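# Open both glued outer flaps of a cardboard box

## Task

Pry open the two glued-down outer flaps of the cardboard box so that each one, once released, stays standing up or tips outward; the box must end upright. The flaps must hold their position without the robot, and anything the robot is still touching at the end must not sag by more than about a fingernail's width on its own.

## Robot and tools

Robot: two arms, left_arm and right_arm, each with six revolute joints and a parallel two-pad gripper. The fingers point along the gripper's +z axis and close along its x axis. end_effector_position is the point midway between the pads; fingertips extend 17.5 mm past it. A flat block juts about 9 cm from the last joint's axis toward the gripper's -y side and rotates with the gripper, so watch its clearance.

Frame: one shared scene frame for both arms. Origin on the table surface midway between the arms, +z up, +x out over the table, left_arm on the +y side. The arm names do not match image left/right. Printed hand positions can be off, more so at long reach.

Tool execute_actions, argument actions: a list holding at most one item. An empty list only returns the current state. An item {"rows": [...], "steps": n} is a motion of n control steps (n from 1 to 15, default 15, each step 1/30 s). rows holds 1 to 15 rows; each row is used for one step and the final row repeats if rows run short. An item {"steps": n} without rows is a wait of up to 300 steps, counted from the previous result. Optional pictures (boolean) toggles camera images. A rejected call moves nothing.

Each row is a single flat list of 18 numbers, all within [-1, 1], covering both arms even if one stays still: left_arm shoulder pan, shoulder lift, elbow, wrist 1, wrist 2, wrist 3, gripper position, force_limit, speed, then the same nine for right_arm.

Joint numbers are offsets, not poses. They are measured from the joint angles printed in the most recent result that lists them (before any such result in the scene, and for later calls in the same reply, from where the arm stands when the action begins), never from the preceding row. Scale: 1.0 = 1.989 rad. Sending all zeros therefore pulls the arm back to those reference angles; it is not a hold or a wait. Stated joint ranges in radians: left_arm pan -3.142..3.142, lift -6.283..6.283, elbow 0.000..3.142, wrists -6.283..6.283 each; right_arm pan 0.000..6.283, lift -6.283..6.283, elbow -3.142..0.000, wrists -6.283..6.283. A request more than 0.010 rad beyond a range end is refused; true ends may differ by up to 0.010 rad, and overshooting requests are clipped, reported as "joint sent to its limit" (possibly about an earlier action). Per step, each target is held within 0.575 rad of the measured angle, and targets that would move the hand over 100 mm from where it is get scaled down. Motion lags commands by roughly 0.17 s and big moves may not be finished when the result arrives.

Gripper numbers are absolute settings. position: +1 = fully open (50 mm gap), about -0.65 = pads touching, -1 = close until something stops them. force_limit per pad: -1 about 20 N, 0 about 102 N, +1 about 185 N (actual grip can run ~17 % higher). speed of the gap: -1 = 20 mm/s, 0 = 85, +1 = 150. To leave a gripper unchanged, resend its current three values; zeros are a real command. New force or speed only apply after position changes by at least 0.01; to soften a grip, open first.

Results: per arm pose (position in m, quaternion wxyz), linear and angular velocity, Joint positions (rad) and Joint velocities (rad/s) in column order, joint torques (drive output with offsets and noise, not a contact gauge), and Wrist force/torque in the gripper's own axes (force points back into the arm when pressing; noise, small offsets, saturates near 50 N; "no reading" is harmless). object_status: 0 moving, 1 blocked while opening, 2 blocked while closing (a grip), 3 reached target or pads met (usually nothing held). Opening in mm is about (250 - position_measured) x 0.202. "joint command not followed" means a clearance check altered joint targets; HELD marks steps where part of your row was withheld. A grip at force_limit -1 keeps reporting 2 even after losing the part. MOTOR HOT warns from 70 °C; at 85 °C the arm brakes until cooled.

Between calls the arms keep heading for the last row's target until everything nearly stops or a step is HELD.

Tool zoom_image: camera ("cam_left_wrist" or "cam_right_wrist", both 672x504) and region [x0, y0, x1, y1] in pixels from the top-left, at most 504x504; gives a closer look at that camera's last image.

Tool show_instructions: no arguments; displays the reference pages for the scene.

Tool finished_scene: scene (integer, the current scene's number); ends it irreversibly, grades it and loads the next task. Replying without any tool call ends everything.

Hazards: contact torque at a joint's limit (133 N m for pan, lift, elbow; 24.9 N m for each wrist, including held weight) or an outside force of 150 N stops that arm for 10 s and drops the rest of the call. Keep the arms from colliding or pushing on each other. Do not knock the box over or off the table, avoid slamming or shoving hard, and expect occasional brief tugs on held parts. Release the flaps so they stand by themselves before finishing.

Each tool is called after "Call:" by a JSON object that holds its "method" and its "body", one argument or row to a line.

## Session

Call:
{"method": "execute_actions", "body": {
  "actions": []
}}

Scene clock: 0.00 s of 4500.00 s.
left_arm: end_effector_position=(+0.4416, +0.3461, +0.3977) position_measured=3 object_status=3 end_effector_quat_wxyz=(+0.068, +0.875, +0.479, -0.011) end_effector_velocity=(-0.000, -0.000, +0.000) end_effector_angular_velocity=(-0.000, -0.001, -0.002) | right_arm: end_effector_position=(+0.2644, +0.1036, +0.3923) position_measured=173 object_status=3 end_effector_quat_wxyz=(+0.073, +0.892, -0.445, +0.031) end_effector_velocity=(+0.000, -0.000, +0.000) end_effector_angular_velocity=(-0.001, -0.001, -0.001)
Joint positions: left_arm=[-0.808 -1.79   1.581 -1.479 -1.644 -0.101] | right_arm=[ 4.448 -1.825 -1.044 -1.997  1.532 -2.513]
Joint velocities: left_arm=[-0.001 -0.    -0.001 -0.     0.     0.001] | right_arm=[ 0.     0.     0.    -0.001 -0.001  0.001]
Joint torques (N m, as the arm reports them, + toward a larger angle): no reading
Motor temperatures (°C, as the motors report them): left_arm=[22 22 23 30 25 27] | right_arm=[24 24 24 29 28 32]
Wrist force (N, on the end effector, along its own x y z axes, offset not removed): no reading
Wrist torque (N m, same axes, about the end effector's origin, offset not removed): no reading

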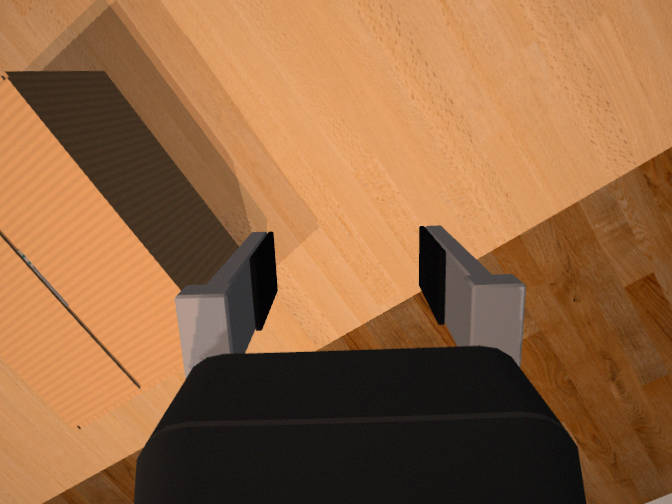

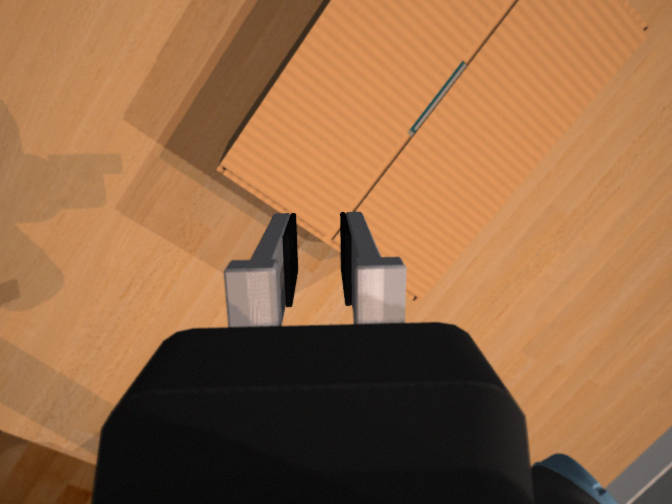

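Call:
{"method": "show_instructions", "body": {

}}

Reference images for this scene: manual page 1, manual page 2, manual page 3, manual page 4.

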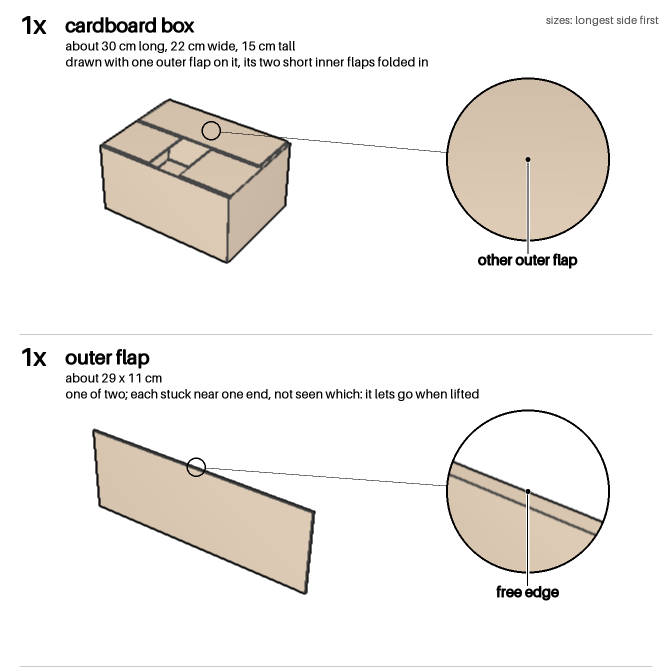

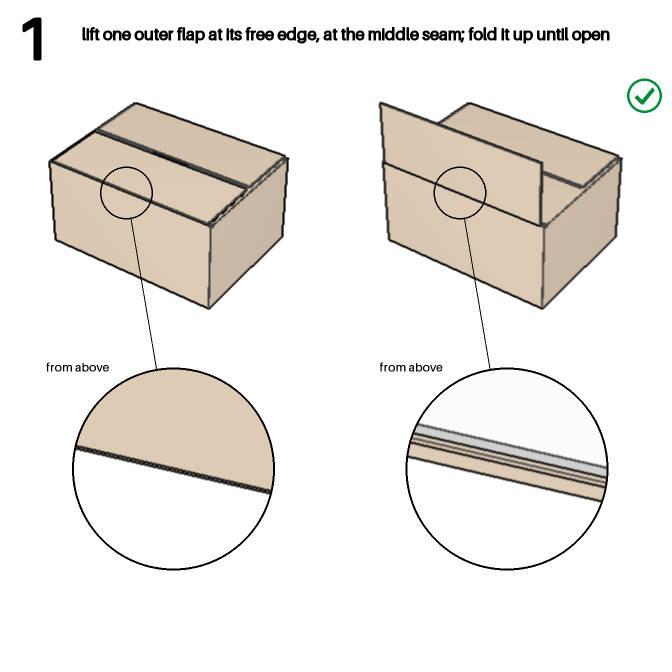

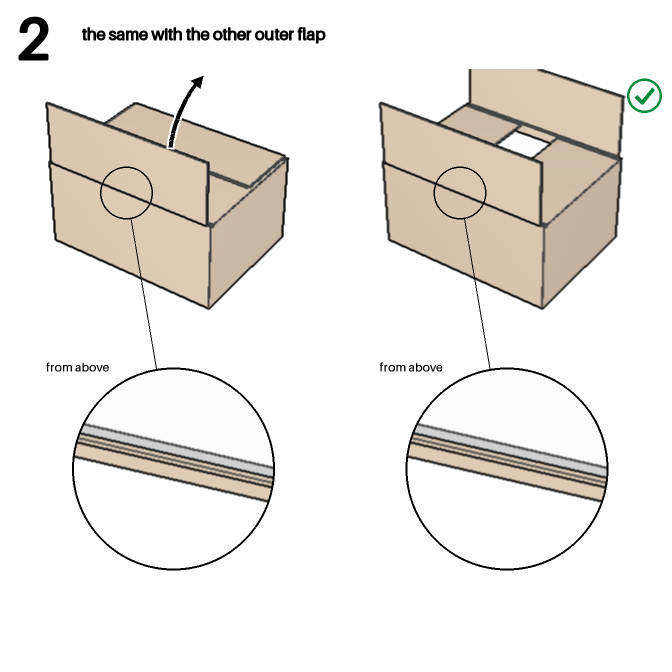

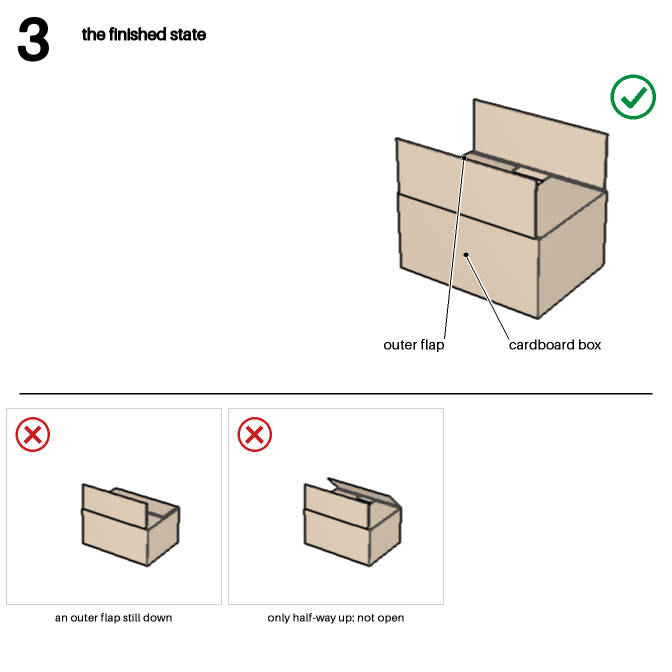

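Call:
{"method": "execute_actions", "body": {
  "actions": [
    {"rows":[[0,0,0,0,0.0862,0.9658,1,0,0,-0.45,0.1,-0.2,0.1,0,0,-1,0,0]]}
  ],
  "pictures": false
}}

Call:
{"method": "execute_actions", "body": {
  "actions": [
    {"steps":90}
  ],
  "pictures": false
}}

Call:
{"method": "execute_actions", "body": {
  "actions": [
    {"rows":[[-0.3283,0.2904,-0.0964,0.0785,0,0,1,0,0,0,0,0,0,0,0,-1,0,0]]}
  ],
  "pictures": false
}}

Call:
{"method": "execute_actions", "body": {
  "actions": [
    {"steps":45}
  ]
}}

Scene clock: 30.03 s of 4500.00 s.
left_arm: end_effector_position=(+0.4865, +0.3927, +0.4003) position_measured=3 object_status=3 end_effector_quat_wxyz=(+0.006, +0.994, +0.075, +0.074) end_effector_velocity=(+0.068, +0.021, +0.012) end_effector_angular_velocity=(+0.395, -0.037, -2.355) | right_arm: end_effector_position=(+0.3880, -0.0513, +0.3653) position_measured=253 object_status=3 end_effector_quat_wxyz=(+0.075, +0.807, -0.586, +0.019) end_effector_velocity=(+0.232, -0.396, -0.053) end_effector_angular_velocity=(-0.005, +0.004, -0.792)
Joint positions: left_arm=[-0.808 -1.79   1.581 -1.479 -1.48   0.761] | right_arm=[ 4.117 -1.727 -1.236 -1.899  1.532 -2.513]
Joint velocities: left_arm=[-0.     0.    -0.002 -0.     0.056  2.388] | right_arm=[-0.793  0.16  -0.325  0.158  0.    -0.001]
Joint torques (N m, as the arm reports them, + toward a larger angle): left_arm=[ -2.33 -17.51 -26.38  -3.34   3.33  12.63] | right_arm=[-20.86  45.44  14.57   4.85  -0.19  -0.36]
Motor temperatures (°C, as the motors report them): left_arm=[22 22 23 30 25 27] | right_arm=[24 24 24 29 28 32]
Wrist force (N, on the end effector, along its own x y z axes, offset not removed): left_arm=[-2.4 1.0 9.2] | right_arm=[-0.4 -1.7 -1.4]
Wrist torque (N m, same axes, about the end effector's origin, offset not removed): left_arm=[0.27 0.53 0.27] | right_arm=[-0.34 0.06 -0.02]
Steps of this call (steps 1 to 90: nothing new was sent; then 26.53 s passed at rest; steps 91 to 105: all 15 steps of this action). Readings (joint positions | what the end effector reports):
91: left_arm=[-0.808 -1.790 1.581 -1.479 -1.644 -0.101] | right_arm=[4.448 -1.825 -1.044 -1.997 1.532 -2.513] | left_arm position_measured=3 object_status=3 | right_arm position_measured=175 object_status=0
92: left_arm=[-0.808 -1.790 1.581 -1.479 -1.641 -0.098] | right_arm=[4.445 -1.822 -1.047 -1.994 1.532 -2.513] | left_arm position_measured=3 object_status=3 | right_arm position_measured=189 object_status=0
94: left_arm=[-0.808 -1.790 1.581 -1.479 -1.599 -0.050] | right_arm=[4.404 -1.804 -1.080 -1.975 1.532 -2.513] | left_arm position_measured=3 object_status=3 | right_arm position_measured=217 object_status=0
98: left_arm=[-0.808 -1.790 1.581 -1.479 -1.518 0.193] | right_arm=[4.300 -1.772 -1.146 -1.943 1.532 -2.513] | left_arm position_measured=3 object_status=3 | right_arm position_measured=253 object_status=0
105: the state above

Scene clock: 33.03 s of 4500.00 s.
left_arm: end_effector_position=(+0.5109, +0.3849, +0.4041) position_measured=3 object_status=3 end_effector_quat_wxyz=(-0.036, +0.896, -0.438, +0.067) end_effector_velocity=(-0.000, -0.000, -0.000) end_effector_angular_velocity=(+0.000, +0.000, -0.000) | right_arm: end_effector_position=(+0.4630, -0.3529, +0.3286) position_measured=253 object_status=3 end_effector_quat_wxyz=(-0.079, -0.612, +0.787, +0.003) end_effector_velocity=(+0.000, +0.000, +0.000) end_effector_angular_velocity=(+0.000, +0.000, -0.001)
Joint positions: left_arm=[-0.808 -1.79   1.581 -1.479 -1.473  1.82 ] | right_arm=[ 3.553 -1.626 -1.442 -1.798  1.532 -2.513]
Joint velocities: left_arm=[-0.  0.  0.  0.  0. -0.] | right_arm=[ 0.    -0.001  0.001 -0.     0.     0.   ]
Joint torques (N m, as the arm reports them, + toward a larger angle): left_arm=[ -1.69 -17.89 -26.    -3.45   3.09   2.13] | right_arm=[-9.99 40.46 15.85  4.52 -0.36 -0.44]
Motor temperatures (°C, as the motors report them): left_arm=[22 22 23 30 25 27] | right_arm=[24 24 24 29 28 32]
Wrist force (N, on the end effector, along its own x y z axes, offset not removed): left_arm=[-1.8 -0.4 3.3] | right_arm=[1.0 -0.4 0.6]
Wrist torque (N m, same axes, about the end effector's origin, offset not removed): left_arm=[0.17 0.41 0.13] | right_arm=[0.02 -0.25 -0.06]
Steps of this call (steps 1 to 45: the robot went on to your last target; steps 46 to 90: nothing new was sent). Readings (joint positions | what the end effector reports):
1: left_arm=[-0.808 -1.790 1.581 -1.479 -1.478 0.842] | right_arm=[4.090 -1.722 -1.246 -1.893 1.532 -2.513] | left_arm position_measured=3 object_status=3 | right_arm position_measured=253 object_status=3
2: left_arm=[-0.808 -1.790 1.581 -1.479 -1.477 0.923] | right_arm=[4.063 -1.717 -1.257 -1.888 1.532 -2.513] | left_arm position_measured=3 object_status=3 | right_arm position_measured=253 object_status=3
4: left_arm=[-0.808 -1.790 1.581 -1.479 -1.475 1.086] | right_arm=[4.009 -1.707 -1.277 -1.878 1.532 -2.513] | left_arm position_measured=3 object_status=3 | right_arm position_measured=253 object_status=3
8: left_arm=[-0.808 -1.790 1.581 -1.479 -1.474 1.412] | right_arm=[3.899 -1.687 -1.318 -1.858 1.532 -2.513] | left_arm position_measured=3 object_status=3 | right_arm position_measured=253 object_status=3
90: the state above
All arms were judged still, so your last target was given up. Only a new action makes them travel on or press farther. Fingers that are still opening or closing keep moving.

Scene clock: 33.53 s of 4500.00 s.
left_arm: end_effector_position=(+0.4856, +0.2094, +0.3165) position_measured=3 object_status=3 end_effector_quat_wxyz=(-0.071, +0.815, -0.574, -0.049) end_effector_velocity=(-0.149, -0.382, -0.214) end_effector_angular_velocity=(+0.471, +0.322, -0.702) | right_arm: end_effector_position=(+0.4630, -0.3529, +0.3286) position_measured=253 object_status=3 end_effector_quat_wxyz=(-0.079, -0.612, +0.787, +0.003) end_effector_velocity=(+0.000, -0.000, -0.000) end_effector_angular_velocity=(-0.002, -0.000, -0.000)
Joint positions: left_arm=[-1.113 -1.513  1.485 -1.4   -1.473  1.82 ] | right_arm=[ 3.553 -1.626 -1.442 -1.798  1.532 -2.513]
Joint velocities: left_arm=[-0.701  0.608 -0.198  0.16  -0.     0.001] | right_arm=[-0.    -0.    -0.    -0.    -0.001  0.001]
Joint torques (N m, as the arm reports them, + toward a larger angle): left_arm=[ -8.66 -17.93 -32.11  -0.63  -1.83   2.26] | right_arm=[-11.03  40.12  15.71   4.8   -0.11  -0.29]
Motor temperatures (°C, as the motors report them): left_arm=[22 22 23 30 25 27] | right_arm=[24 24 24 29 28 32]
Wrist force (N, on the end effector, along its own x y z axes, offset not removed): left_arm=[4.1 -4.5 4.9] | right_arm=[1.0 1.0 -1.1]
Wrist torque (N m, same axes, about the end effector's origin, offset not removed): left_arm=[-0.55 -0.93 -0.02] | right_arm=[0.29 -0.17 -0.15]
Steps of this call (steps 1 to 15: all 15 steps of this action). Readings (joint positions | what the end effector reports):
1: left_arm=[-0.808 -1.790 1.581 -1.479 -1.473 1.820] | right_arm=[3.553 -1.626 -1.442 -1.798 1.532 -2.513] | left_arm position_measured=3 object_status=3 | right_arm position_measured=253 object_status=3
2: left_arm=[-0.811 -1.787 1.578 -1.476 -1.473 1.820] | right_arm=[3.553 -1.626 -1.442 -1.798 1.532 -2.513] | left_arm position_measured=3 object_status=3 | right_arm position_measured=253 object_status=3
4: left_arm=[-0.850 -1.748 1.561 -1.463 -1.473 1.820] | right_arm=[3.553 -1.626 -1.442 -1.798 1.532 -2.513] | left_arm position_measured=3 object_status=3 | right_arm position_measured=253 object_status=3
8: left_arm=[-0.947 -1.657 1.532 -1.439 -1.473 1.820] | right_arm=[3.553 -1.626 -1.442 -1.798 1.532 -2.513] | left_arm position_measured=3 object_status=3 | right_arm position_measured=253 object_status=3
15: the state above

Scene clock: 35.03 s of 4500.00 s.
left_arm: end_effector_position=(+0.3690, +0.0460, +0.2030) position_measured=3 object_status=3 end_effector_quat_wxyz=(+0.148, -0.684, +0.697, +0.157) end_effector_velocity=(-0.000, +0.000, -0.000) end_effector_angular_velocity=(+0.001, -0.000, +0.000) | right_arm: end_effector_position=(+0.4630, -0.3529, +0.3286) position_measured=253 object_status=3 end_effector_quat_wxyz=(-0.079, -0.612, +0.787, +0.003) end_effector_velocity=(+0.000, -0.000, +0.000) end_effector_angular_velocity=(-0.001, +0.000, -0.001)
Joint positions: left_arm=[-1.461 -1.213  1.389 -1.323 -1.473  1.82 ] | right_arm=[ 3.553 -1.626 -1.442 -1.798  1.532 -2.513]
Joint velocities: left_arm=[-0.     0.     0.001 -0.     0.    -0.001] | right_arm=[ 0.    -0.     0.    -0.    -0.     0.001]
Joint torques (N m, as the arm reports them, + toward a larger angle): left_arm=[ -6.11 -34.89 -29.5   -0.26   1.87   2.13] | right_arm=[-10.39  39.    14.69   4.68  -0.32  -0.6 ]
Motor temperatures (°C, as the motors report them): left_arm=[22 22 23 30 25 27] | right_arm=[24 24 24 29 28 32]
Wrist force (N, on the end effector, along its own x y z axes, offset not removed): left_arm=[-2.5 -3.1 5.5] | right_arm=[-1.5 0.0 2.2]
Wrist torque (N m, same axes, about the end effector's origin, offset not removed): left_arm=[-0.37 0.61 -0.02] | right_arm=[0.11 0.30 -0.20]
Steps of this call (steps 1 to 45: the robot went on to your last target). Readings (joint positions | what the end effector reports):
1: left_arm=[-1.137 -1.492 1.478 -1.395 -1.473 1.820] | right_arm=[3.553 -1.626 -1.442 -1.798 1.532 -2.513] | left_arm position_measured=3 object_status=3 | right_arm position_measured=253 object_status=3
2: left_arm=[-1.160 -1.472 1.471 -1.389 -1.473 1.820] | right_arm=[3.553 -1.626 -1.442 -1.798 1.532 -2.513] | left_arm position_measured=3 object_status=3 | right_arm position_measured=253 object_status=3
4: left_arm=[-1.207 -1.431 1.458 -1.379 -1.473 1.820] | right_arm=[3.553 -1.626 -1.442 -1.798 1.532 -2.513] | left_arm position_measured=3 object_status=3 | right_arm position_measured=253 object_status=3
8: left_arm=[-1.300 -1.350 1.432 -1.357 -1.473 1.820] | right_arm=[3.553 -1.626 -1.442 -1.798 1.532 -2.513] | left_arm position_measured=3 object_status=3 | right_arm position_measured=253 object_status=3
45: the state above
All arms were judged still, so your last target was given up. Only a new action makes them travel on or press farther. Fingers that are still opening or closing keep moving.

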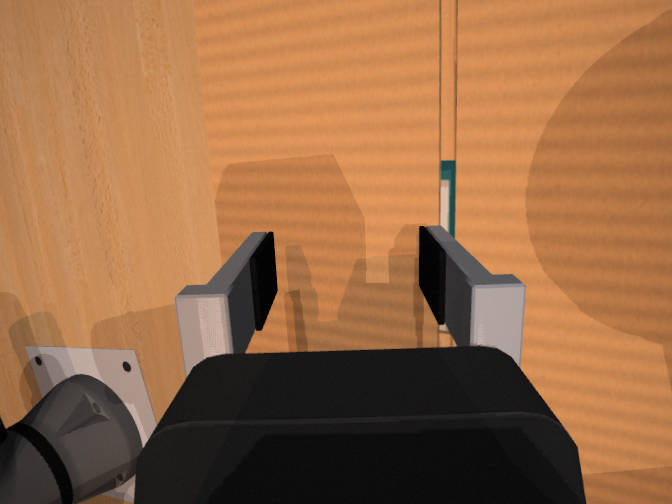

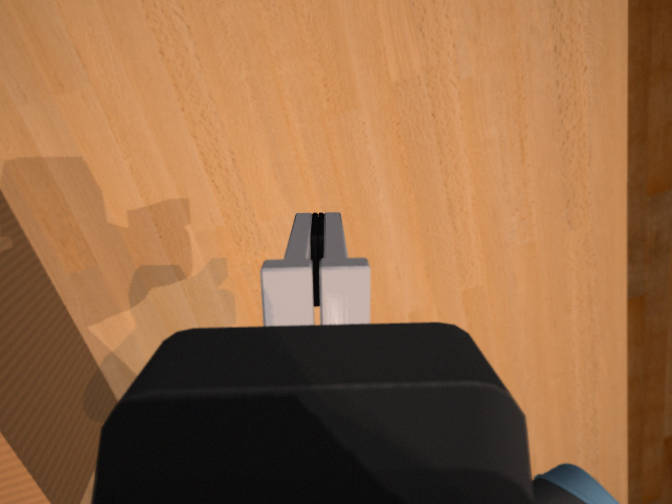

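Call:
{"method": "execute_actions", "body": {
  "actions": [
    {"rows":[[0,0.0088,0.0126,-0.0214,0,0,1,0,0,0,0,0,0,0,0,-1,0,0]]}
  ],
  "pictures": false
}}

Call:
{"method": "execute_actions", "body": {
  "actions": [
    {"steps":12}
  ]
}}

Scene clock: 46.27 s of 4500.00 s.
left_arm: end_effector_position=(+0.3698, +0.0426, +0.1846) position_measured=3 object_status=3 end_effector_quat_wxyz=(+0.149, -0.684, +0.697, +0.157) end_effector_velocity=(+0.000, -0.001, -0.005) end_effector_angular_velocity=(+0.001, +0.000, -0.001) | right_arm: end_effector_position=(+0.4630, -0.3529, +0.3286) position_measured=253 object_status=3 end_effector_quat_wxyz=(-0.079, -0.612, +0.787, +0.003) end_effector_velocity=(-0.000, -0.000, +0.000) end_effector_angular_velocity=(-0.001, +0.001, +0.001)
Joint positions: left_arm=[-1.461 -1.196  1.413 -1.364 -1.473  1.82 ] | right_arm=[ 3.553 -1.626 -1.442 -1.798  1.532 -2.513]
Joint velocities: left_arm=[-0.     0.004  0.008 -0.011  0.     0.   ] | right_arm=[ 0.     0.001  0.001 -0.002 -0.    -0.   ]
Joint torques (N m, as the arm reports them, + toward a larger angle): left_arm=[ -3.63 -31.76 -17.27  -3.66   1.56   2.04] | right_arm=[-10.51  39.26  15.85   4.52  -0.26  -0.55]
Motor temperatures (°C, as the motors report them): left_arm=[22 22 23 30 25 27] | right_arm=[24 24 24 29 28 32]
Wrist force (N, on the end effector, along its own x y z axes, offset not removed): left_arm=[-1.8 -3.3 2.2] | right_arm=[1.1 0.4 -1.7]
Wrist torque (N m, same axes, about the end effector's origin, offset not removed): left_arm=[-0.50 -0.43 0.07] | right_arm=[0.10 -0.13 -0.02]
Steps of this call (steps 1 to 90: nothing new was sent; then 7.73 s passed at rest; steps 91 to 105: all 15 steps of this action). Readings (joint positions | what the end effector reports):
91: left_arm=[-1.461 -1.213 1.389 -1.323 -1.473 1.820] | right_arm=[3.553 -1.626 -1.442 -1.798 1.532 -2.513] | left_arm position_measured=3 object_status=3 | right_arm position_measured=253 object_status=3
92: left_arm=[-1.461 -1.211 1.391 -1.325 -1.473 1.820] | right_arm=[3.553 -1.626 -1.442 -1.798 1.532 -2.513] | left_arm position_measured=3 object_status=3 | right_arm position_measured=253 object_status=3
94: left_arm=[-1.461 -1.205 1.399 -1.339 -1.473 1.820] | right_arm=[3.553 -1.626 -1.442 -1.798 1.532 -2.513] | left_arm position_measured=3 object_status=3 | right_arm position_measured=253 object_status=3
98: left_arm=[-1.461 -1.199 1.409 -1.356 -1.473 1.820] | right_arm=[3.553 -1.626 -1.442 -1.798 1.532 -2.513] | left_arm position_measured=3 object_status=3 | right_arm position_measured=253 object_status=3
105: the state above

Scene clock: 46.67 s of 4500.00 s.
left_arm: end_effector_position=(+0.3699, +0.0425, +0.1840) position_measured=3 object_status=3 end_effector_quat_wxyz=(+0.149, -0.684, +0.697, +0.157) end_effector_velocity=(-0.000, -0.000, -0.000) end_effector_angular_velocity=(-0.001, +0.000, -0.000) | right_arm: end_effector_position=(+0.4630, -0.3529, +0.3286) position_measured=253 object_status=3 end_effector_quat_wxyz=(-0.079, -0.612, +0.787, +0.003) end_effector_velocity=(+0.000, -0.000, +0.000) end_effector_angular_velocity=(-0.000, -0.001, -0.000)
Joint positions: left_arm=[-1.461 -1.195  1.414 -1.365 -1.473  1.82 ] | right_arm=[ 3.553 -1.626 -1.442 -1.798  1.532 -2.513]
Joint velocities: left_arm=[-0.     0.     0.    -0.001 -0.     0.   ] | right_arm=[ 0.  0.  0. -0. -0.  0.]
Joint torques (N m, as the arm reports them, + toward a larger angle): left_arm=[ -1.43 -31.02 -15.52  -4.3    0.12   2.03] | right_arm=[-10.39  38.85  14.41   4.42  -0.46  -0.5 ]
Motor temperatures (°C, as the motors report them): left_arm=[22 22 23 30 25 27] | right_arm=[24 24 24 29 28 32]
Wrist force (N, on the end effector, along its own x y z axes, offset not removed): left_arm=[-8.9 -1.0 -4.2] | right_arm=[-0.8 0.3 -1.5]
Wrist torque (N m, same axes, about the end effector's origin, offset not removed): left_arm=[-0.50 0.47 0.22] | right_arm=[0.21 0.09 -0.14]
Steps of this call (steps 1 to 12: the robot went on to your last target). Readings (joint positions | what the end effector reports):
1: left_arm=[-1.461 -1.196 1.414 -1.364 -1.473 1.820] | right_arm=[3.553 -1.626 -1.442 -1.798 1.532 -2.513] | left_arm position_measured=3 object_status=3 | right_arm position_measured=253 object_status=3
2: left_arm=[-1.461 -1.196 1.414 -1.364 -1.473 1.820] | right_arm=[3.553 -1.626 -1.442 -1.798 1.532 -2.513] | left_arm position_measured=3 object_status=3 | right_arm position_measured=253 object_status=3
4: left_arm=[-1.461 -1.195 1.414 -1.365 -1.473 1.820] | right_arm=[3.553 -1.626 -1.442 -1.798 1.532 -2.513] | left_arm position_measured=3 object_status=3 | right_arm position_measured=253 object_status=3
8: left_arm=[-1.461 -1.195 1.414 -1.365 -1.473 1.820] | right_arm=[3.553 -1.626 -1.442 -1.798 1.532 -2.513] | left_arm position_measured=3 object_status=3 | right_arm position_measured=253 object_status=3
12: the state above

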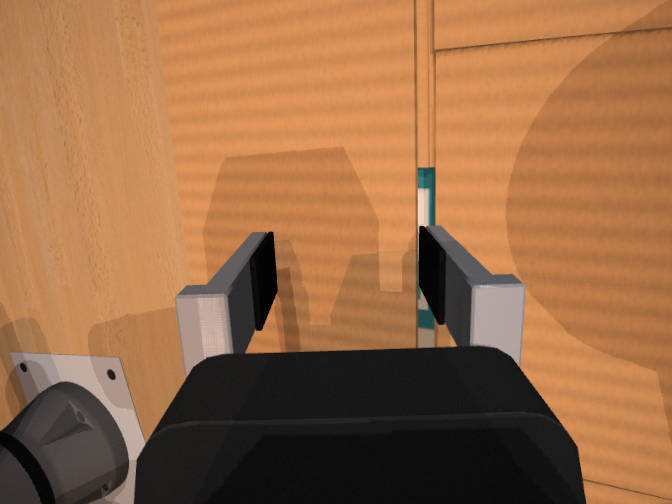

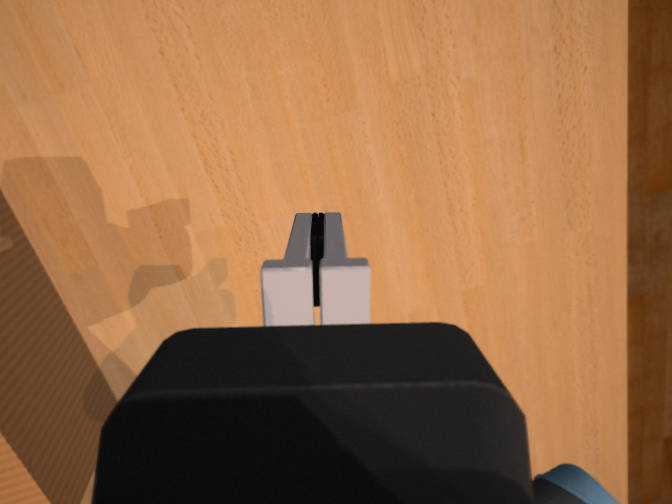

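Call:
{"method": "execute_actions", "body": {
  "actions": [
    {"rows":[[0,0.001,0.005,-0.0061,0,0,1,0,0,0,0,0,0,0,0,-1,0,0],[0,0.001,0.005,-0.0061,0,0,1,0,0,0,0,0,0,0,0,-1,0,0],[0,0.001,0.005,-0.0061,0,0,1,0,0,0,0,0,0,0,0,-1,0,0],[0,0.001,0.005,-0.0061,0,0,1,0,0,0,0,0,0,0,0,-1,0,0],[0,0.001,0.005,-0.0061,0,0,1,0,0,0,0,0,0,0,0,-1,0,0],[0,0.001,0.005,-0.0061,0,0,1,0,0,0,0,0,0,0,0,-1,0,0],[0,0.001,0.005,-0.0061,0,0,1,0,0,0,0,0,0,0,0,-1,0,0],[0,0.001,0.005,-0.0061,0,0,1,0,0,0,0,0,0,0,0,-1,0,0],[0,0.001,0.005,-0.0061,0,0,1,0,0,0,0,0,0,0,0,-1,0,0],[0,-0.0038,0.0116,-0.0079,0,0,1,0,0,0,0,0,0,0,0,-1,0,0]]}
  ],
  "pictures": false
}}

Call:
{"method": "execute_actions", "body": {
  "actions": [
    {"steps":12}
  ]
}}

Scene clock: 55.60 s of 4500.00 s.
left_arm: end_effector_position=(+0.3692, +0.0452, +0.1792) position_measured=3 object_status=3 end_effector_quat_wxyz=(+0.148, -0.684, +0.697, +0.157) end_effector_velocity=(-0.002, +0.010, -0.000) end_effector_angular_velocity=(-0.004, -0.001, +0.001) | right_arm: end_effector_position=(+0.4630, -0.3529, +0.3286) position_measured=253 object_status=3 end_effector_quat_wxyz=(-0.079, -0.612, +0.787, +0.003) end_effector_velocity=(-0.001, -0.000, -0.002) end_effector_angular_velocity=(-0.002, +0.005, +0.000)
Joint positions: left_arm=[-1.461 -1.199  1.432 -1.379 -1.473  1.82 ] | right_arm=[ 3.553 -1.626 -1.442 -1.798  1.532 -2.513]
Joint velocities: left_arm=[ 0.002 -0.027  0.038 -0.016  0.     0.001] | right_arm=[-0.    -0.001 -0.002 -0.002 -0.    -0.001]
Joint torques (N m, as the arm reports them, + toward a larger angle): left_arm=[  1.6  -45.55  -9.13  -0.5   -0.79   2.07] | right_arm=[-10.35  39.3   14.96   4.6   -0.38  -0.67]
Motor temperatures (°C, as the motors report them): left_arm=[22 22 23 30 25 27] | right_arm=[24 24 24 29 28 32]
Wrist force (N, on the end effector, along its own x y z axes, offset not removed): left_arm=[-0.6 -4.1 -5.1] | right_arm=[0.9 -2.2 -1.2]
Wrist torque (N m, same axes, about the end effector's origin, offset not removed): left_arm=[0.52 1.02 -0.06] | right_arm=[-0.28 -0.10 -0.13]
Steps of this call (steps 1 to 15: the robot went on to your last target; steps 16 to 90: nothing new was sent; then 5.43 s passed at rest; steps 91 to 105: all 15 steps of this action). Readings (joint positions | what the end effector reports):
91: left_arm=[-1.461 -1.195 1.414 -1.365 -1.473 1.820] | right_arm=[3.553 -1.626 -1.442 -1.798 1.532 -2.513] | left_arm position_measured=3 object_status=3 | right_arm position_measured=253 object_status=3
92: left_arm=[-1.461 -1.195 1.415 -1.366 -1.473 1.820] | right_arm=[3.553 -1.626 -1.442 -1.798 1.532 -2.513] | left_arm position_measured=3 object_status=3 | right_arm position_measured=253 object_status=3
94: left_arm=[-1.461 -1.194 1.418 -1.370 -1.473 1.820] | right_arm=[3.553 -1.626 -1.442 -1.798 1.532 -2.513] | left_arm position_measured=3 object_status=3 | right_arm position_measured=253 object_status=3
98: left_arm=[-1.461 -1.194 1.422 -1.375 -1.473 1.820] | right_arm=[3.553 -1.626 -1.442 -1.798 1.532 -2.513] | left_arm position_measured=3 object_status=3 | right_arm position_measured=253 object_status=3
105: the state above

Scene clock: 56.00 s of 4500.00 s.
left_arm: end_effector_position=(+0.3688, +0.0466, +0.1792) position_measured=3 object_status=3 end_effector_quat_wxyz=(+0.148, -0.684, +0.697, +0.157) end_effector_velocity=(-0.001, +0.001, -0.000) end_effector_angular_velocity=(+0.001, -0.000, +0.000) | right_arm: end_effector_position=(+0.4630, -0.3529, +0.3286) position_measured=253 object_status=3 end_effector_quat_wxyz=(-0.079, -0.612, +0.787, +0.003) end_effector_velocity=(+0.000, -0.000, +0.001) end_effector_angular_velocity=(-0.000, -0.002, -0.001)
Joint positions: left_arm=[-1.461 -1.203  1.437 -1.381 -1.473  1.82 ] | right_arm=[ 3.553 -1.626 -1.442 -1.798  1.532 -2.513]
Joint velocities: left_arm=[-0.001 -0.001  0.003 -0.    -0.    -0.001] | right_arm=[ 0.     0.001  0.001 -0.001 -0.001  0.001]
Joint torques (N m, as the arm reports them, + toward a larger angle): left_arm=[  0.31 -47.16 -12.05  -1.02   0.79   2.08] | right_arm=[-10.09  38.78  15.64   4.76  -0.29  -0.68]
Motor temperatures (°C, as the motors report them): left_arm=[22 22 23 30 25 27] | right_arm=[24 24 24 29 28 32]
Wrist force (N, on the end effector, along its own x y z axes, offset not removed): left_arm=[3.5 -1.7 -1.2] | right_arm=[-2.1 -0.8 0.1]
Wrist torque (N m, same axes, about the end effector's origin, offset not removed): left_arm=[0.41 0.26 -0.07] | right_arm=[-0.02 0.28 0.01]
Steps of this call (steps 1 to 12: the robot went on to your last target). Readings (joint positions | what the end effector reports):
1: left_arm=[-1.461 -1.200 1.433 -1.380 -1.473 1.820] | right_arm=[3.553 -1.626 -1.442 -1.798 1.532 -2.513] | left_arm position_measured=3 object_status=3 | right_arm position_measured=253 object_status=3
2: left_arm=[-1.461 -1.201 1.434 -1.380 -1.473 1.820] | right_arm=[3.553 -1.626 -1.442 -1.798 1.532 -2.513] | left_arm position_measured=3 object_status=3 | right_arm position_measured=253 object_status=3
4: left_arm=[-1.461 -1.201 1.435 -1.380 -1.473 1.820] | right_arm=[3.553 -1.626 -1.442 -1.798 1.532 -2.513] | left_arm position_measured=3 object_status=3 | right_arm position_measured=253 object_status=3
8: left_arm=[-1.461 -1.202 1.437 -1.381 -1.473 1.820] | right_arm=[3.553 -1.626 -1.442 -1.798 1.532 -2.513] | left_arm position_measured=3 object_status=3 | right_arm position_measured=253 object_status=3
12: the state above

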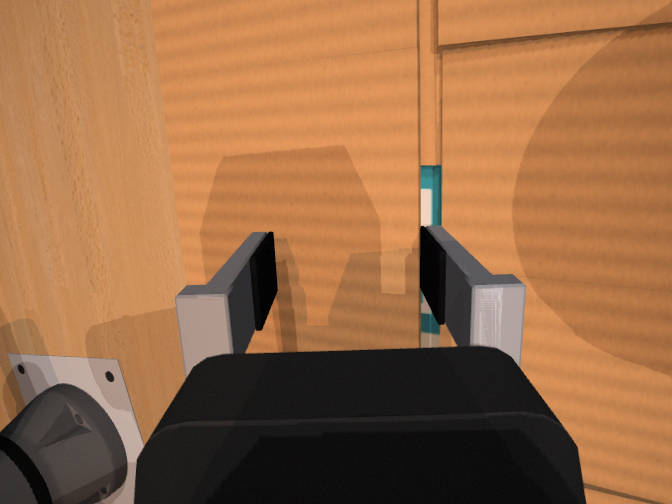

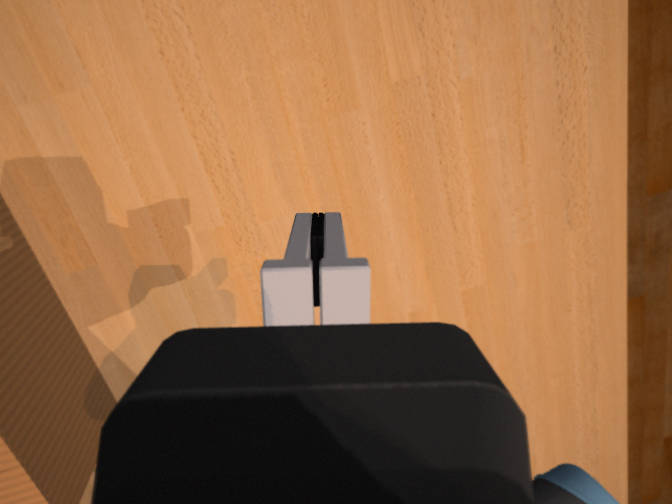

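Call:
{"method": "execute_actions", "body": {
  "actions": [
    {"rows":[[0,-0.0012,0.0055,-0.0044,0,0,1,0,0,0,0,0,0,0,0,-1,0,0]]}
  ],
  "pictures": false
}}

Call:
{"method": "execute_actions", "body": {
  "actions": [
    {"rows":[[0,-0.0053,-0.0032,0.0084,0,0,1,0,0,0,0,0,0,0,0,-1,0,0]]}
  ],
  "pictures": false
}}

Call:
{"method": "execute_actions", "body": {
  "actions": [
    {"steps":8}
  ]
}}

Scene clock: 63.23 s of 4500.00 s.
left_arm: end_effector_position=(+0.3684, +0.0481, +0.1765) position_measured=3 object_status=3 end_effector_quat_wxyz=(+0.148, -0.684, +0.697, +0.157) end_effector_velocity=(-0.000, -0.000, -0.000) end_effector_angular_velocity=(-0.002, -0.000, -0.001) | right_arm: end_effector_position=(+0.4630, -0.3529, +0.3286) position_measured=253 object_status=3 end_effector_quat_wxyz=(-0.079, -0.612, +0.787, +0.003) end_effector_velocity=(-0.001, +0.000, -0.000) end_effector_angular_velocity=(+0.001, +0.001, -0.000)
Joint positions: left_arm=[-1.461 -1.205  1.448 -1.389 -1.473  1.82 ] | right_arm=[ 3.553 -1.626 -1.442 -1.798  1.532 -2.513]
Joint velocities: left_arm=[-0.001 -0.001  0.001 -0.002 -0.    -0.   ] | right_arm=[ 0.     0.001 -0.002  0.001  0.001  0.   ]
Joint torques (N m, as the arm reports them, + toward a larger angle): left_arm=[ -2.61 -39.99  -5.8    0.07   0.36   2.03] | right_arm=[-11.06  39.29  17.17   4.76  -0.33  -0.54]
Motor temperatures (°C, as the motors report them): left_arm=[22 22 23 30 25 27] | right_arm=[24 24 24 29 28 32]
Wrist force (N, on the end effector, along its own x y z axes, offset not removed): left_arm=[2.8 -5.1 -20.6] | right_arm=[-1.6 -1.3 0.4]
Wrist torque (N m, same axes, about the end effector's origin, offset not removed): left_arm=[-0.15 0.30 -0.18] | right_arm=[-0.14 0.33 0.06]
Steps of this call (steps 1 to 15: the robot went on to your last target; steps 16 to 90: nothing new was sent; then 3.73 s passed at rest; steps 91 to 105: all 15 steps of this action). Readings (joint positions | what the end effector reports):
91: left_arm=[-1.461 -1.203 1.437 -1.381 -1.473 1.820] | right_arm=[3.553 -1.626 -1.442 -1.798 1.532 -2.513] | left_arm position_measured=3 object_status=3 | right_arm position_measured=253 object_status=3
92: left_arm=[-1.461 -1.203 1.438 -1.382 -1.473 1.820] | right_arm=[3.553 -1.626 -1.442 -1.798 1.532 -2.513] | left_arm position_measured=3 object_status=3 | right_arm position_measured=253 object_status=3
94: left_arm=[-1.461 -1.204 1.442 -1.384 -1.473 1.820] | right_arm=[3.553 -1.626 -1.442 -1.798 1.532 -2.513] | left_arm position_measured=3 object_status=3 | right_arm position_measured=253 object_status=3
98: left_arm=[-1.461 -1.205 1.446 -1.388 -1.473 1.820] | right_arm=[3.553 -1.626 -1.442 -1.798 1.532 -2.513] | left_arm position_measured=3 object_status=3 | right_arm position_measured=253 object_status=3
105: the state above

Scene clock: 63.73 s of 4500.00 s.
left_arm: end_effector_position=(+0.3678, +0.0506, +0.1842) position_measured=3 object_status=3 end_effector_quat_wxyz=(+0.148, -0.684, +0.697, +0.156) end_effector_velocity=(+0.001, +0.001, +0.003) end_effector_angular_velocity=(-0.001, +0.000, +0.000) | right_arm: end_effector_position=(+0.4630, -0.3529, +0.3286) position_measured=253 object_status=3 end_effector_quat_wxyz=(-0.079, -0.612, +0.787, +0.003) end_effector_velocity=(-0.001, +0.000, -0.000) end_effector_angular_velocity=(+0.001, +0.002, +0.001)
Joint positions: left_arm=[-1.461 -1.215  1.441 -1.373 -1.473  1.82 ] | right_arm=[ 3.553 -1.626 -1.442 -1.798  1.532 -2.513]
Joint velocities: left_arm=[ 0.001 -0.003 -0.003  0.005 -0.     0.001] | right_arm=[ 0.     0.001 -0.001 -0.002  0.002 -0.001]
Joint torques (N m, as the arm reports them, + toward a larger angle): left_arm=[ -2.88 -52.35 -28.9    1.47  -0.08   2.04] | right_arm=[-11.55  38.76  15.17   4.74  -0.52  -0.56]
Motor temperatures (°C, as the motors report them): left_arm=[22 22 23 30 25 27] | right_arm=[24 24 24 29 28 32]
Wrist force (N, on the end effector, along its own x y z axes, offset not removed): left_arm=[0.7 -3.1 0.9] | right_arm=[-0.9 0.9 2.0]
Wrist torque (N m, same axes, about the end effector's origin, offset not removed): left_arm=[-0.35 1.10 0.09] | right_arm=[0.34 0.13 -0.04]
Steps of this call (steps 1 to 15: all 15 steps of this action). Readings (joint positions | what the end effector reports):
1: left_arm=[-1.461 -1.205 1.448 -1.389 -1.473 1.820] | right_arm=[3.553 -1.626 -1.442 -1.798 1.532 -2.513] | left_arm position_measured=3 object_status=3 | right_arm position_measured=253 object_status=3
2: left_arm=[-1.461 -1.206 1.447 -1.388 -1.473 1.820] | right_arm=[3.553 -1.626 -1.442 -1.798 1.532 -2.513] | left_arm position_measured=3 object_status=3 | right_arm position_measured=253 object_status=3
4: left_arm=[-1.461 -1.209 1.445 -1.382 -1.473 1.820] | right_arm=[3.553 -1.626 -1.442 -1.798 1.532 -2.513] | left_arm position_measured=3 object_status=3 | right_arm position_measured=253 object_status=3
8: left_arm=[-1.461 -1.213 1.443 -1.376 -1.473 1.820] | right_arm=[3.553 -1.626 -1.442 -1.798 1.532 -2.513] | left_arm position_measured=3 object_status=3 | right_arm position_measured=253 object_status=3
15: the state above

Scene clock: 64.00 s of 4500.00 s.
left_arm: end_effector_position=(+0.3678, +0.0506, +0.1844) position_measured=3 object_status=3 end_effector_quat_wxyz=(+0.148, -0.684, +0.697, +0.156) end_effector_velocity=(-0.000, +0.001, -0.000) end_effector_angular_velocity=(+0.001, +0.000, -0.001) | right_arm: end_effector_position=(+0.4630, -0.3529, +0.3286) position_measured=253 object_status=3 end_effector_quat_wxyz=(-0.079, -0.612, +0.787, +0.003) end_effector_velocity=(+0.000, -0.000, +0.000) end_effector_angular_velocity=(-0.001, +0.000, -0.001)
Joint positions: left_arm=[-1.461 -1.215  1.441 -1.373 -1.473  1.82 ] | right_arm=[ 3.553 -1.626 -1.442 -1.798  1.532 -2.513]
Joint velocities: left_arm=[-0.    -0.     0.001  0.     0.     0.001] | right_arm=[ 0.    -0.001  0.001 -0.001 -0.     0.001]
Joint torques (N m, as the arm reports them, + toward a larger angle): left_arm=[ -2.54 -51.08 -28.31   1.46   0.02   2.04] | right_arm=[-10.37  39.56  16.21   4.72  -0.04  -0.85]
Motor temperatures (°C, as the motors report them): left_arm=[22 22 23 30 25 27] | right_arm=[24 24 24 29 28 32]
Wrist force (N, on the end effector, along its own x y z axes, offset not removed): left_arm=[5.7 -2.3 0.4] | right_arm=[-1.0 -0.4 1.2]
Wrist torque (N m, same axes, about the end effector's origin, offset not removed): left_arm=[-0.17 0.07 -0.10] | right_arm=[0.06 0.34 -0.10]
Steps of this call (steps 1 to 8: the robot went on to your last target). Readings (joint positions | what the end effector reports):
1: left_arm=[-1.461 -1.215 1.441 -1.373 -1.473 1.820] | right_arm=[3.553 -1.626 -1.442 -1.798 1.532 -2.513] | left_arm position_measured=3 object_status=3 | right_arm position_measured=253 object_status=3
2: left_arm=[-1.461 -1.215 1.441 -1.373 -1.473 1.820] | right_arm=[3.553 -1.626 -1.442 -1.798 1.532 -2.513] | left_arm position_measured=3 object_status=3 | right_arm position_measured=253 object_status=3
4: left_arm=[-1.461 -1.215 1.441 -1.373 -1.473 1.820] | right_arm=[3.553 -1.626 -1.442 -1.798 1.532 -2.513] | left_arm position_measured=3 object_status=3 | right_arm position_measured=253 object_status=3
8: the state above

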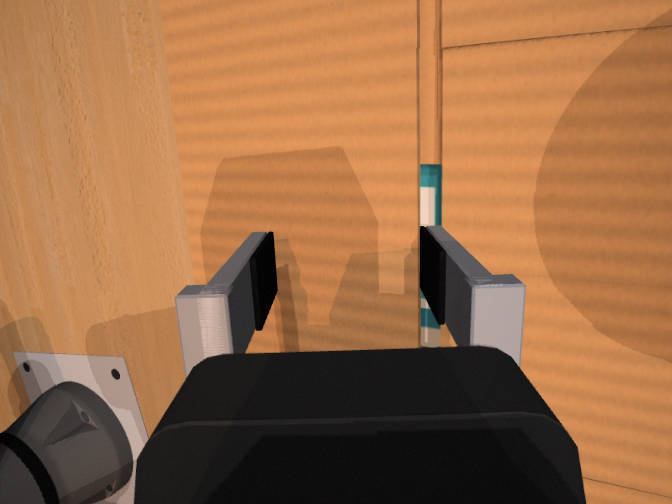

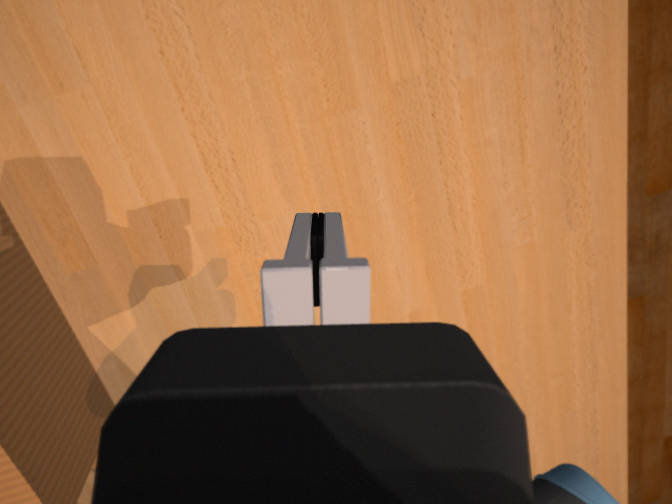

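Call:
{"method": "execute_actions", "body": {
  "actions": [
    {"rows":[[0,0.0076,-0.0131,0.0181,0,0,1,0,0,0,0,0,0,0,0,-1,0,0],[0,0.0076,-0.0131,0.0181,0,0,1,0,0,0,0,0,0,0,0,-1,0,0],[0,0.0076,-0.0131,0.0181,0,0,1,0,0,0,0,0,0,0,0,-1,0,0],[0,0.0152,-0.0262,0.0363,0,0,1,0,0,0,0,0,0,0,0,-1,0,0],[0,0.0152,-0.0262,0.0363,0,0,1,0,0,0,0,0,0,0,0,-1,0,0],[0,0.0152,-0.0262,0.0363,0,0,1,0,0,0,0,0,0,0,0,-1,0,0],[0,0.0228,-0.0393,0.0544,0,0,1,0,0,0,0,0,0,0,0,-1,0,0],[0,0.0228,-0.0393,0.0544,0,0,1,0,0,0,0,0,0,0,0,-1,0,0],[0,0.0228,-0.0393,0.0544,0,0,1,0,0,0,0,0,0,0,0,-1,0,0],[0,0.0304,-0.0524,0.0725,0,0,1,0,0,0,0,0,0,0,0,-1,0,0]]}
  ],
  "pictures": false
}}

Call:
{"method": "execute_actions", "body": {
  "actions": [
    {"steps":15}
  ]
}}

Scene clock: 75.50 s of 4500.00 s.
left_arm: end_effector_position=(+0.3675, +0.0518, +0.1927) position_measured=3 object_status=3 end_effector_quat_wxyz=(+0.169, -0.676, +0.691, +0.192) end_effector_velocity=(-0.001, +0.002, +0.013) end_effector_angular_velocity=(+0.118, +0.031, +0.000) | right_arm: end_effector_position=(+0.4630, -0.3529, +0.3286) position_measured=253 object_status=3 end_effector_quat_wxyz=(-0.079, -0.612, +0.787, +0.003) end_effector_velocity=(+0.000, -0.000, -0.001) end_effector_angular_velocity=(-0.001, +0.002, +0.001)
Joint positions: left_arm=[-1.461 -1.164  1.353 -1.251 -1.473  1.82 ] | right_arm=[ 3.553 -1.626 -1.442 -1.798  1.532 -2.513]
Joint velocities: left_arm=[-0.     0.073 -0.128  0.176 -0.    -0.   ] | right_arm=[ 0.    -0.001 -0.001  0.001 -0.    -0.001]
Joint torques (N m, as the arm reports them, + toward a larger angle): left_arm=[ -2.42 -40.36 -29.38   1.92   0.     1.94] | right_arm=[-9.65 39.92 16.98  4.51 -0.23 -0.64]
Motor temperatures (°C, as the motors report them): left_arm=[22 22 23 30 25 27] | right_arm=[24 24 24 29 28 32]
Wrist force (N, on the end effector, along its own x y z axes, offset not removed): left_arm=[7.3 0.3 7.5] | right_arm=[1.2 -0.3 2.1]
Wrist torque (N m, same axes, about the end effector's origin, offset not removed): left_arm=[0.73 0.03 -0.15] | right_arm=[0.18 -0.25 -0.15]
Steps of this call (steps 1 to 15: the robot went on to your last target; steps 16 to 90: nothing new was sent; then 8.00 s passed at rest; steps 91 to 105: all 15 steps of this action). Readings (joint positions | what the end effector reports):
91: left_arm=[-1.461 -1.215 1.441 -1.372 -1.473 1.820] | right_arm=[3.553 -1.626 -1.442 -1.798 1.532 -2.513] | left_arm position_measured=3 object_status=3 | right_arm position_measured=253 object_status=3
92: left_arm=[-1.461 -1.214 1.439 -1.370 -1.473 1.820] | right_arm=[3.553 -1.626 -1.442 -1.798 1.532 -2.513] | left_arm position_measured=3 object_status=3 | right_arm position_measured=253 object_status=3
94: left_arm=[-1.461 -1.209 1.431 -1.358 -1.473 1.820] | right_arm=[3.553 -1.626 -1.442 -1.798 1.532 -2.513] | left_arm position_measured=3 object_status=3 | right_arm position_measured=253 object_status=3
98: left_arm=[-1.461 -1.194 1.405 -1.323 -1.473 1.820] | right_arm=[3.553 -1.626 -1.442 -1.798 1.532 -2.513] | left_arm position_measured=3 object_status=3 | right_arm position_measured=253 object_status=3
105: the state above

Scene clock: 76.00 s of 4500.00 s.
left_arm: end_effector_position=(+0.3674, +0.0522, +0.1944) position_measured=3 object_status=3 end_effector_quat_wxyz=(+0.173, -0.674, +0.690, +0.199) end_effector_velocity=(-0.001, -0.000, +0.000) end_effector_angular_velocity=(+0.003, +0.000, -0.001) | right_arm: end_effector_position=(+0.4630, -0.3529, +0.3286) position_measured=253 object_status=3 end_effector_quat_wxyz=(-0.079, -0.612, +0.787, +0.003) end_effector_velocity=(-0.000, +0.000, +0.001) end_effector_angular_velocity=(+0.001, +0.001, +0.000)
Joint positions: left_arm=[-1.461 -1.155  1.337 -1.229 -1.473  1.82 ] | right_arm=[ 3.553 -1.626 -1.442 -1.798  1.532 -2.513]
Joint velocities: left_arm=[-0.001  0.001 -0.003  0.004 -0.    -0.001] | right_arm=[-0.     0.001  0.001 -0.002  0.001 -0.   ]
Joint torques (N m, as the arm reports them, + toward a larger angle): left_arm=[ -2.69 -39.63 -28.93   1.58  -0.06   1.96] | right_arm=[-11.61  40.09  15.91   4.69  -0.23  -0.68]
Motor temperatures (°C, as the motors report them): left_arm=[22 22 23 30 25 27] | right_arm=[24 24 24 29 28 32]
Wrist force (N, on the end effector, along its own x y z axes, offset not removed): left_arm=[5.2 -5.2 7.8] | right_arm=[-1.3 -1.0 1.3]
Wrist torque (N m, same axes, about the end effector's origin, offset not removed): left_arm=[-0.40 0.29 0.07] | right_arm=[-0.20 0.16 0.10]
Steps of this call (steps 1 to 15: the robot went on to your last target). Readings (joint positions | what the end effector reports):
1: left_arm=[-1.461 -1.162 1.350 -1.246 -1.473 1.820] | right_arm=[3.553 -1.626 -1.442 -1.798 1.532 -2.513] | left_arm position_measured=3 object_status=3 | right_arm position_measured=253 object_status=3
2: left_arm=[-1.461 -1.160 1.347 -1.242 -1.473 1.820] | right_arm=[3.553 -1.626 -1.442 -1.798 1.532 -2.513] | left_arm position_measured=3 object_status=3 | right_arm position_measured=253 object_status=3
4: left_arm=[-1.461 -1.158 1.343 -1.236 -1.473 1.820] | right_arm=[3.553 -1.626 -1.442 -1.798 1.532 -2.513] | left_arm position_measured=3 object_status=3 | right_arm position_measured=253 object_status=3
8: left_arm=[-1.461 -1.156 1.339 -1.231 -1.473 1.820] | right_arm=[3.553 -1.626 -1.442 -1.798 1.532 -2.513] | left_arm position_measured=3 object_status=3 | right_arm position_measured=253 object_status=3
15: the state above

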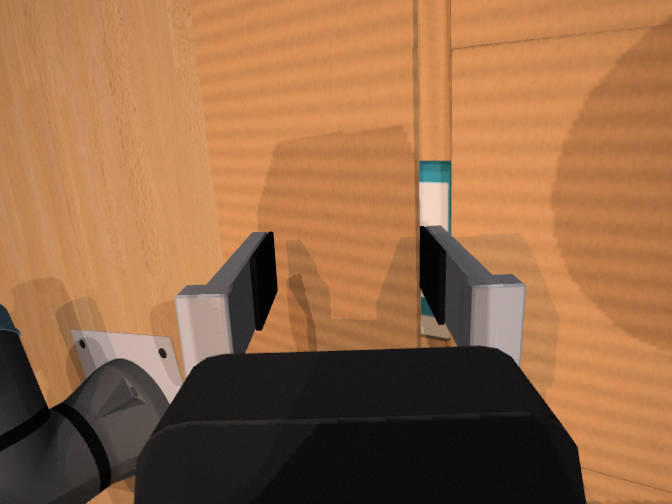

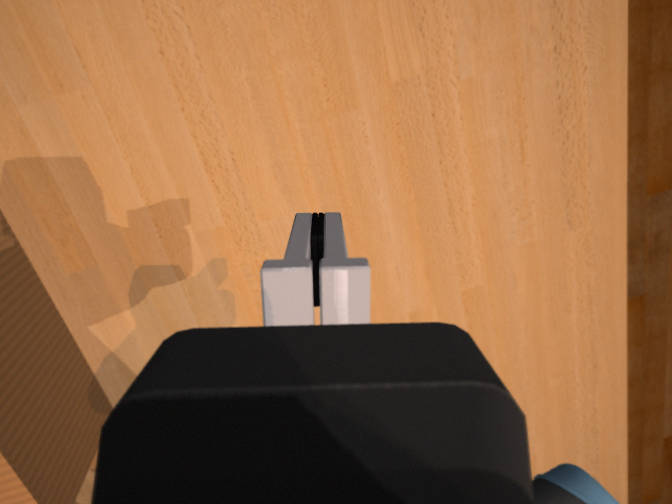

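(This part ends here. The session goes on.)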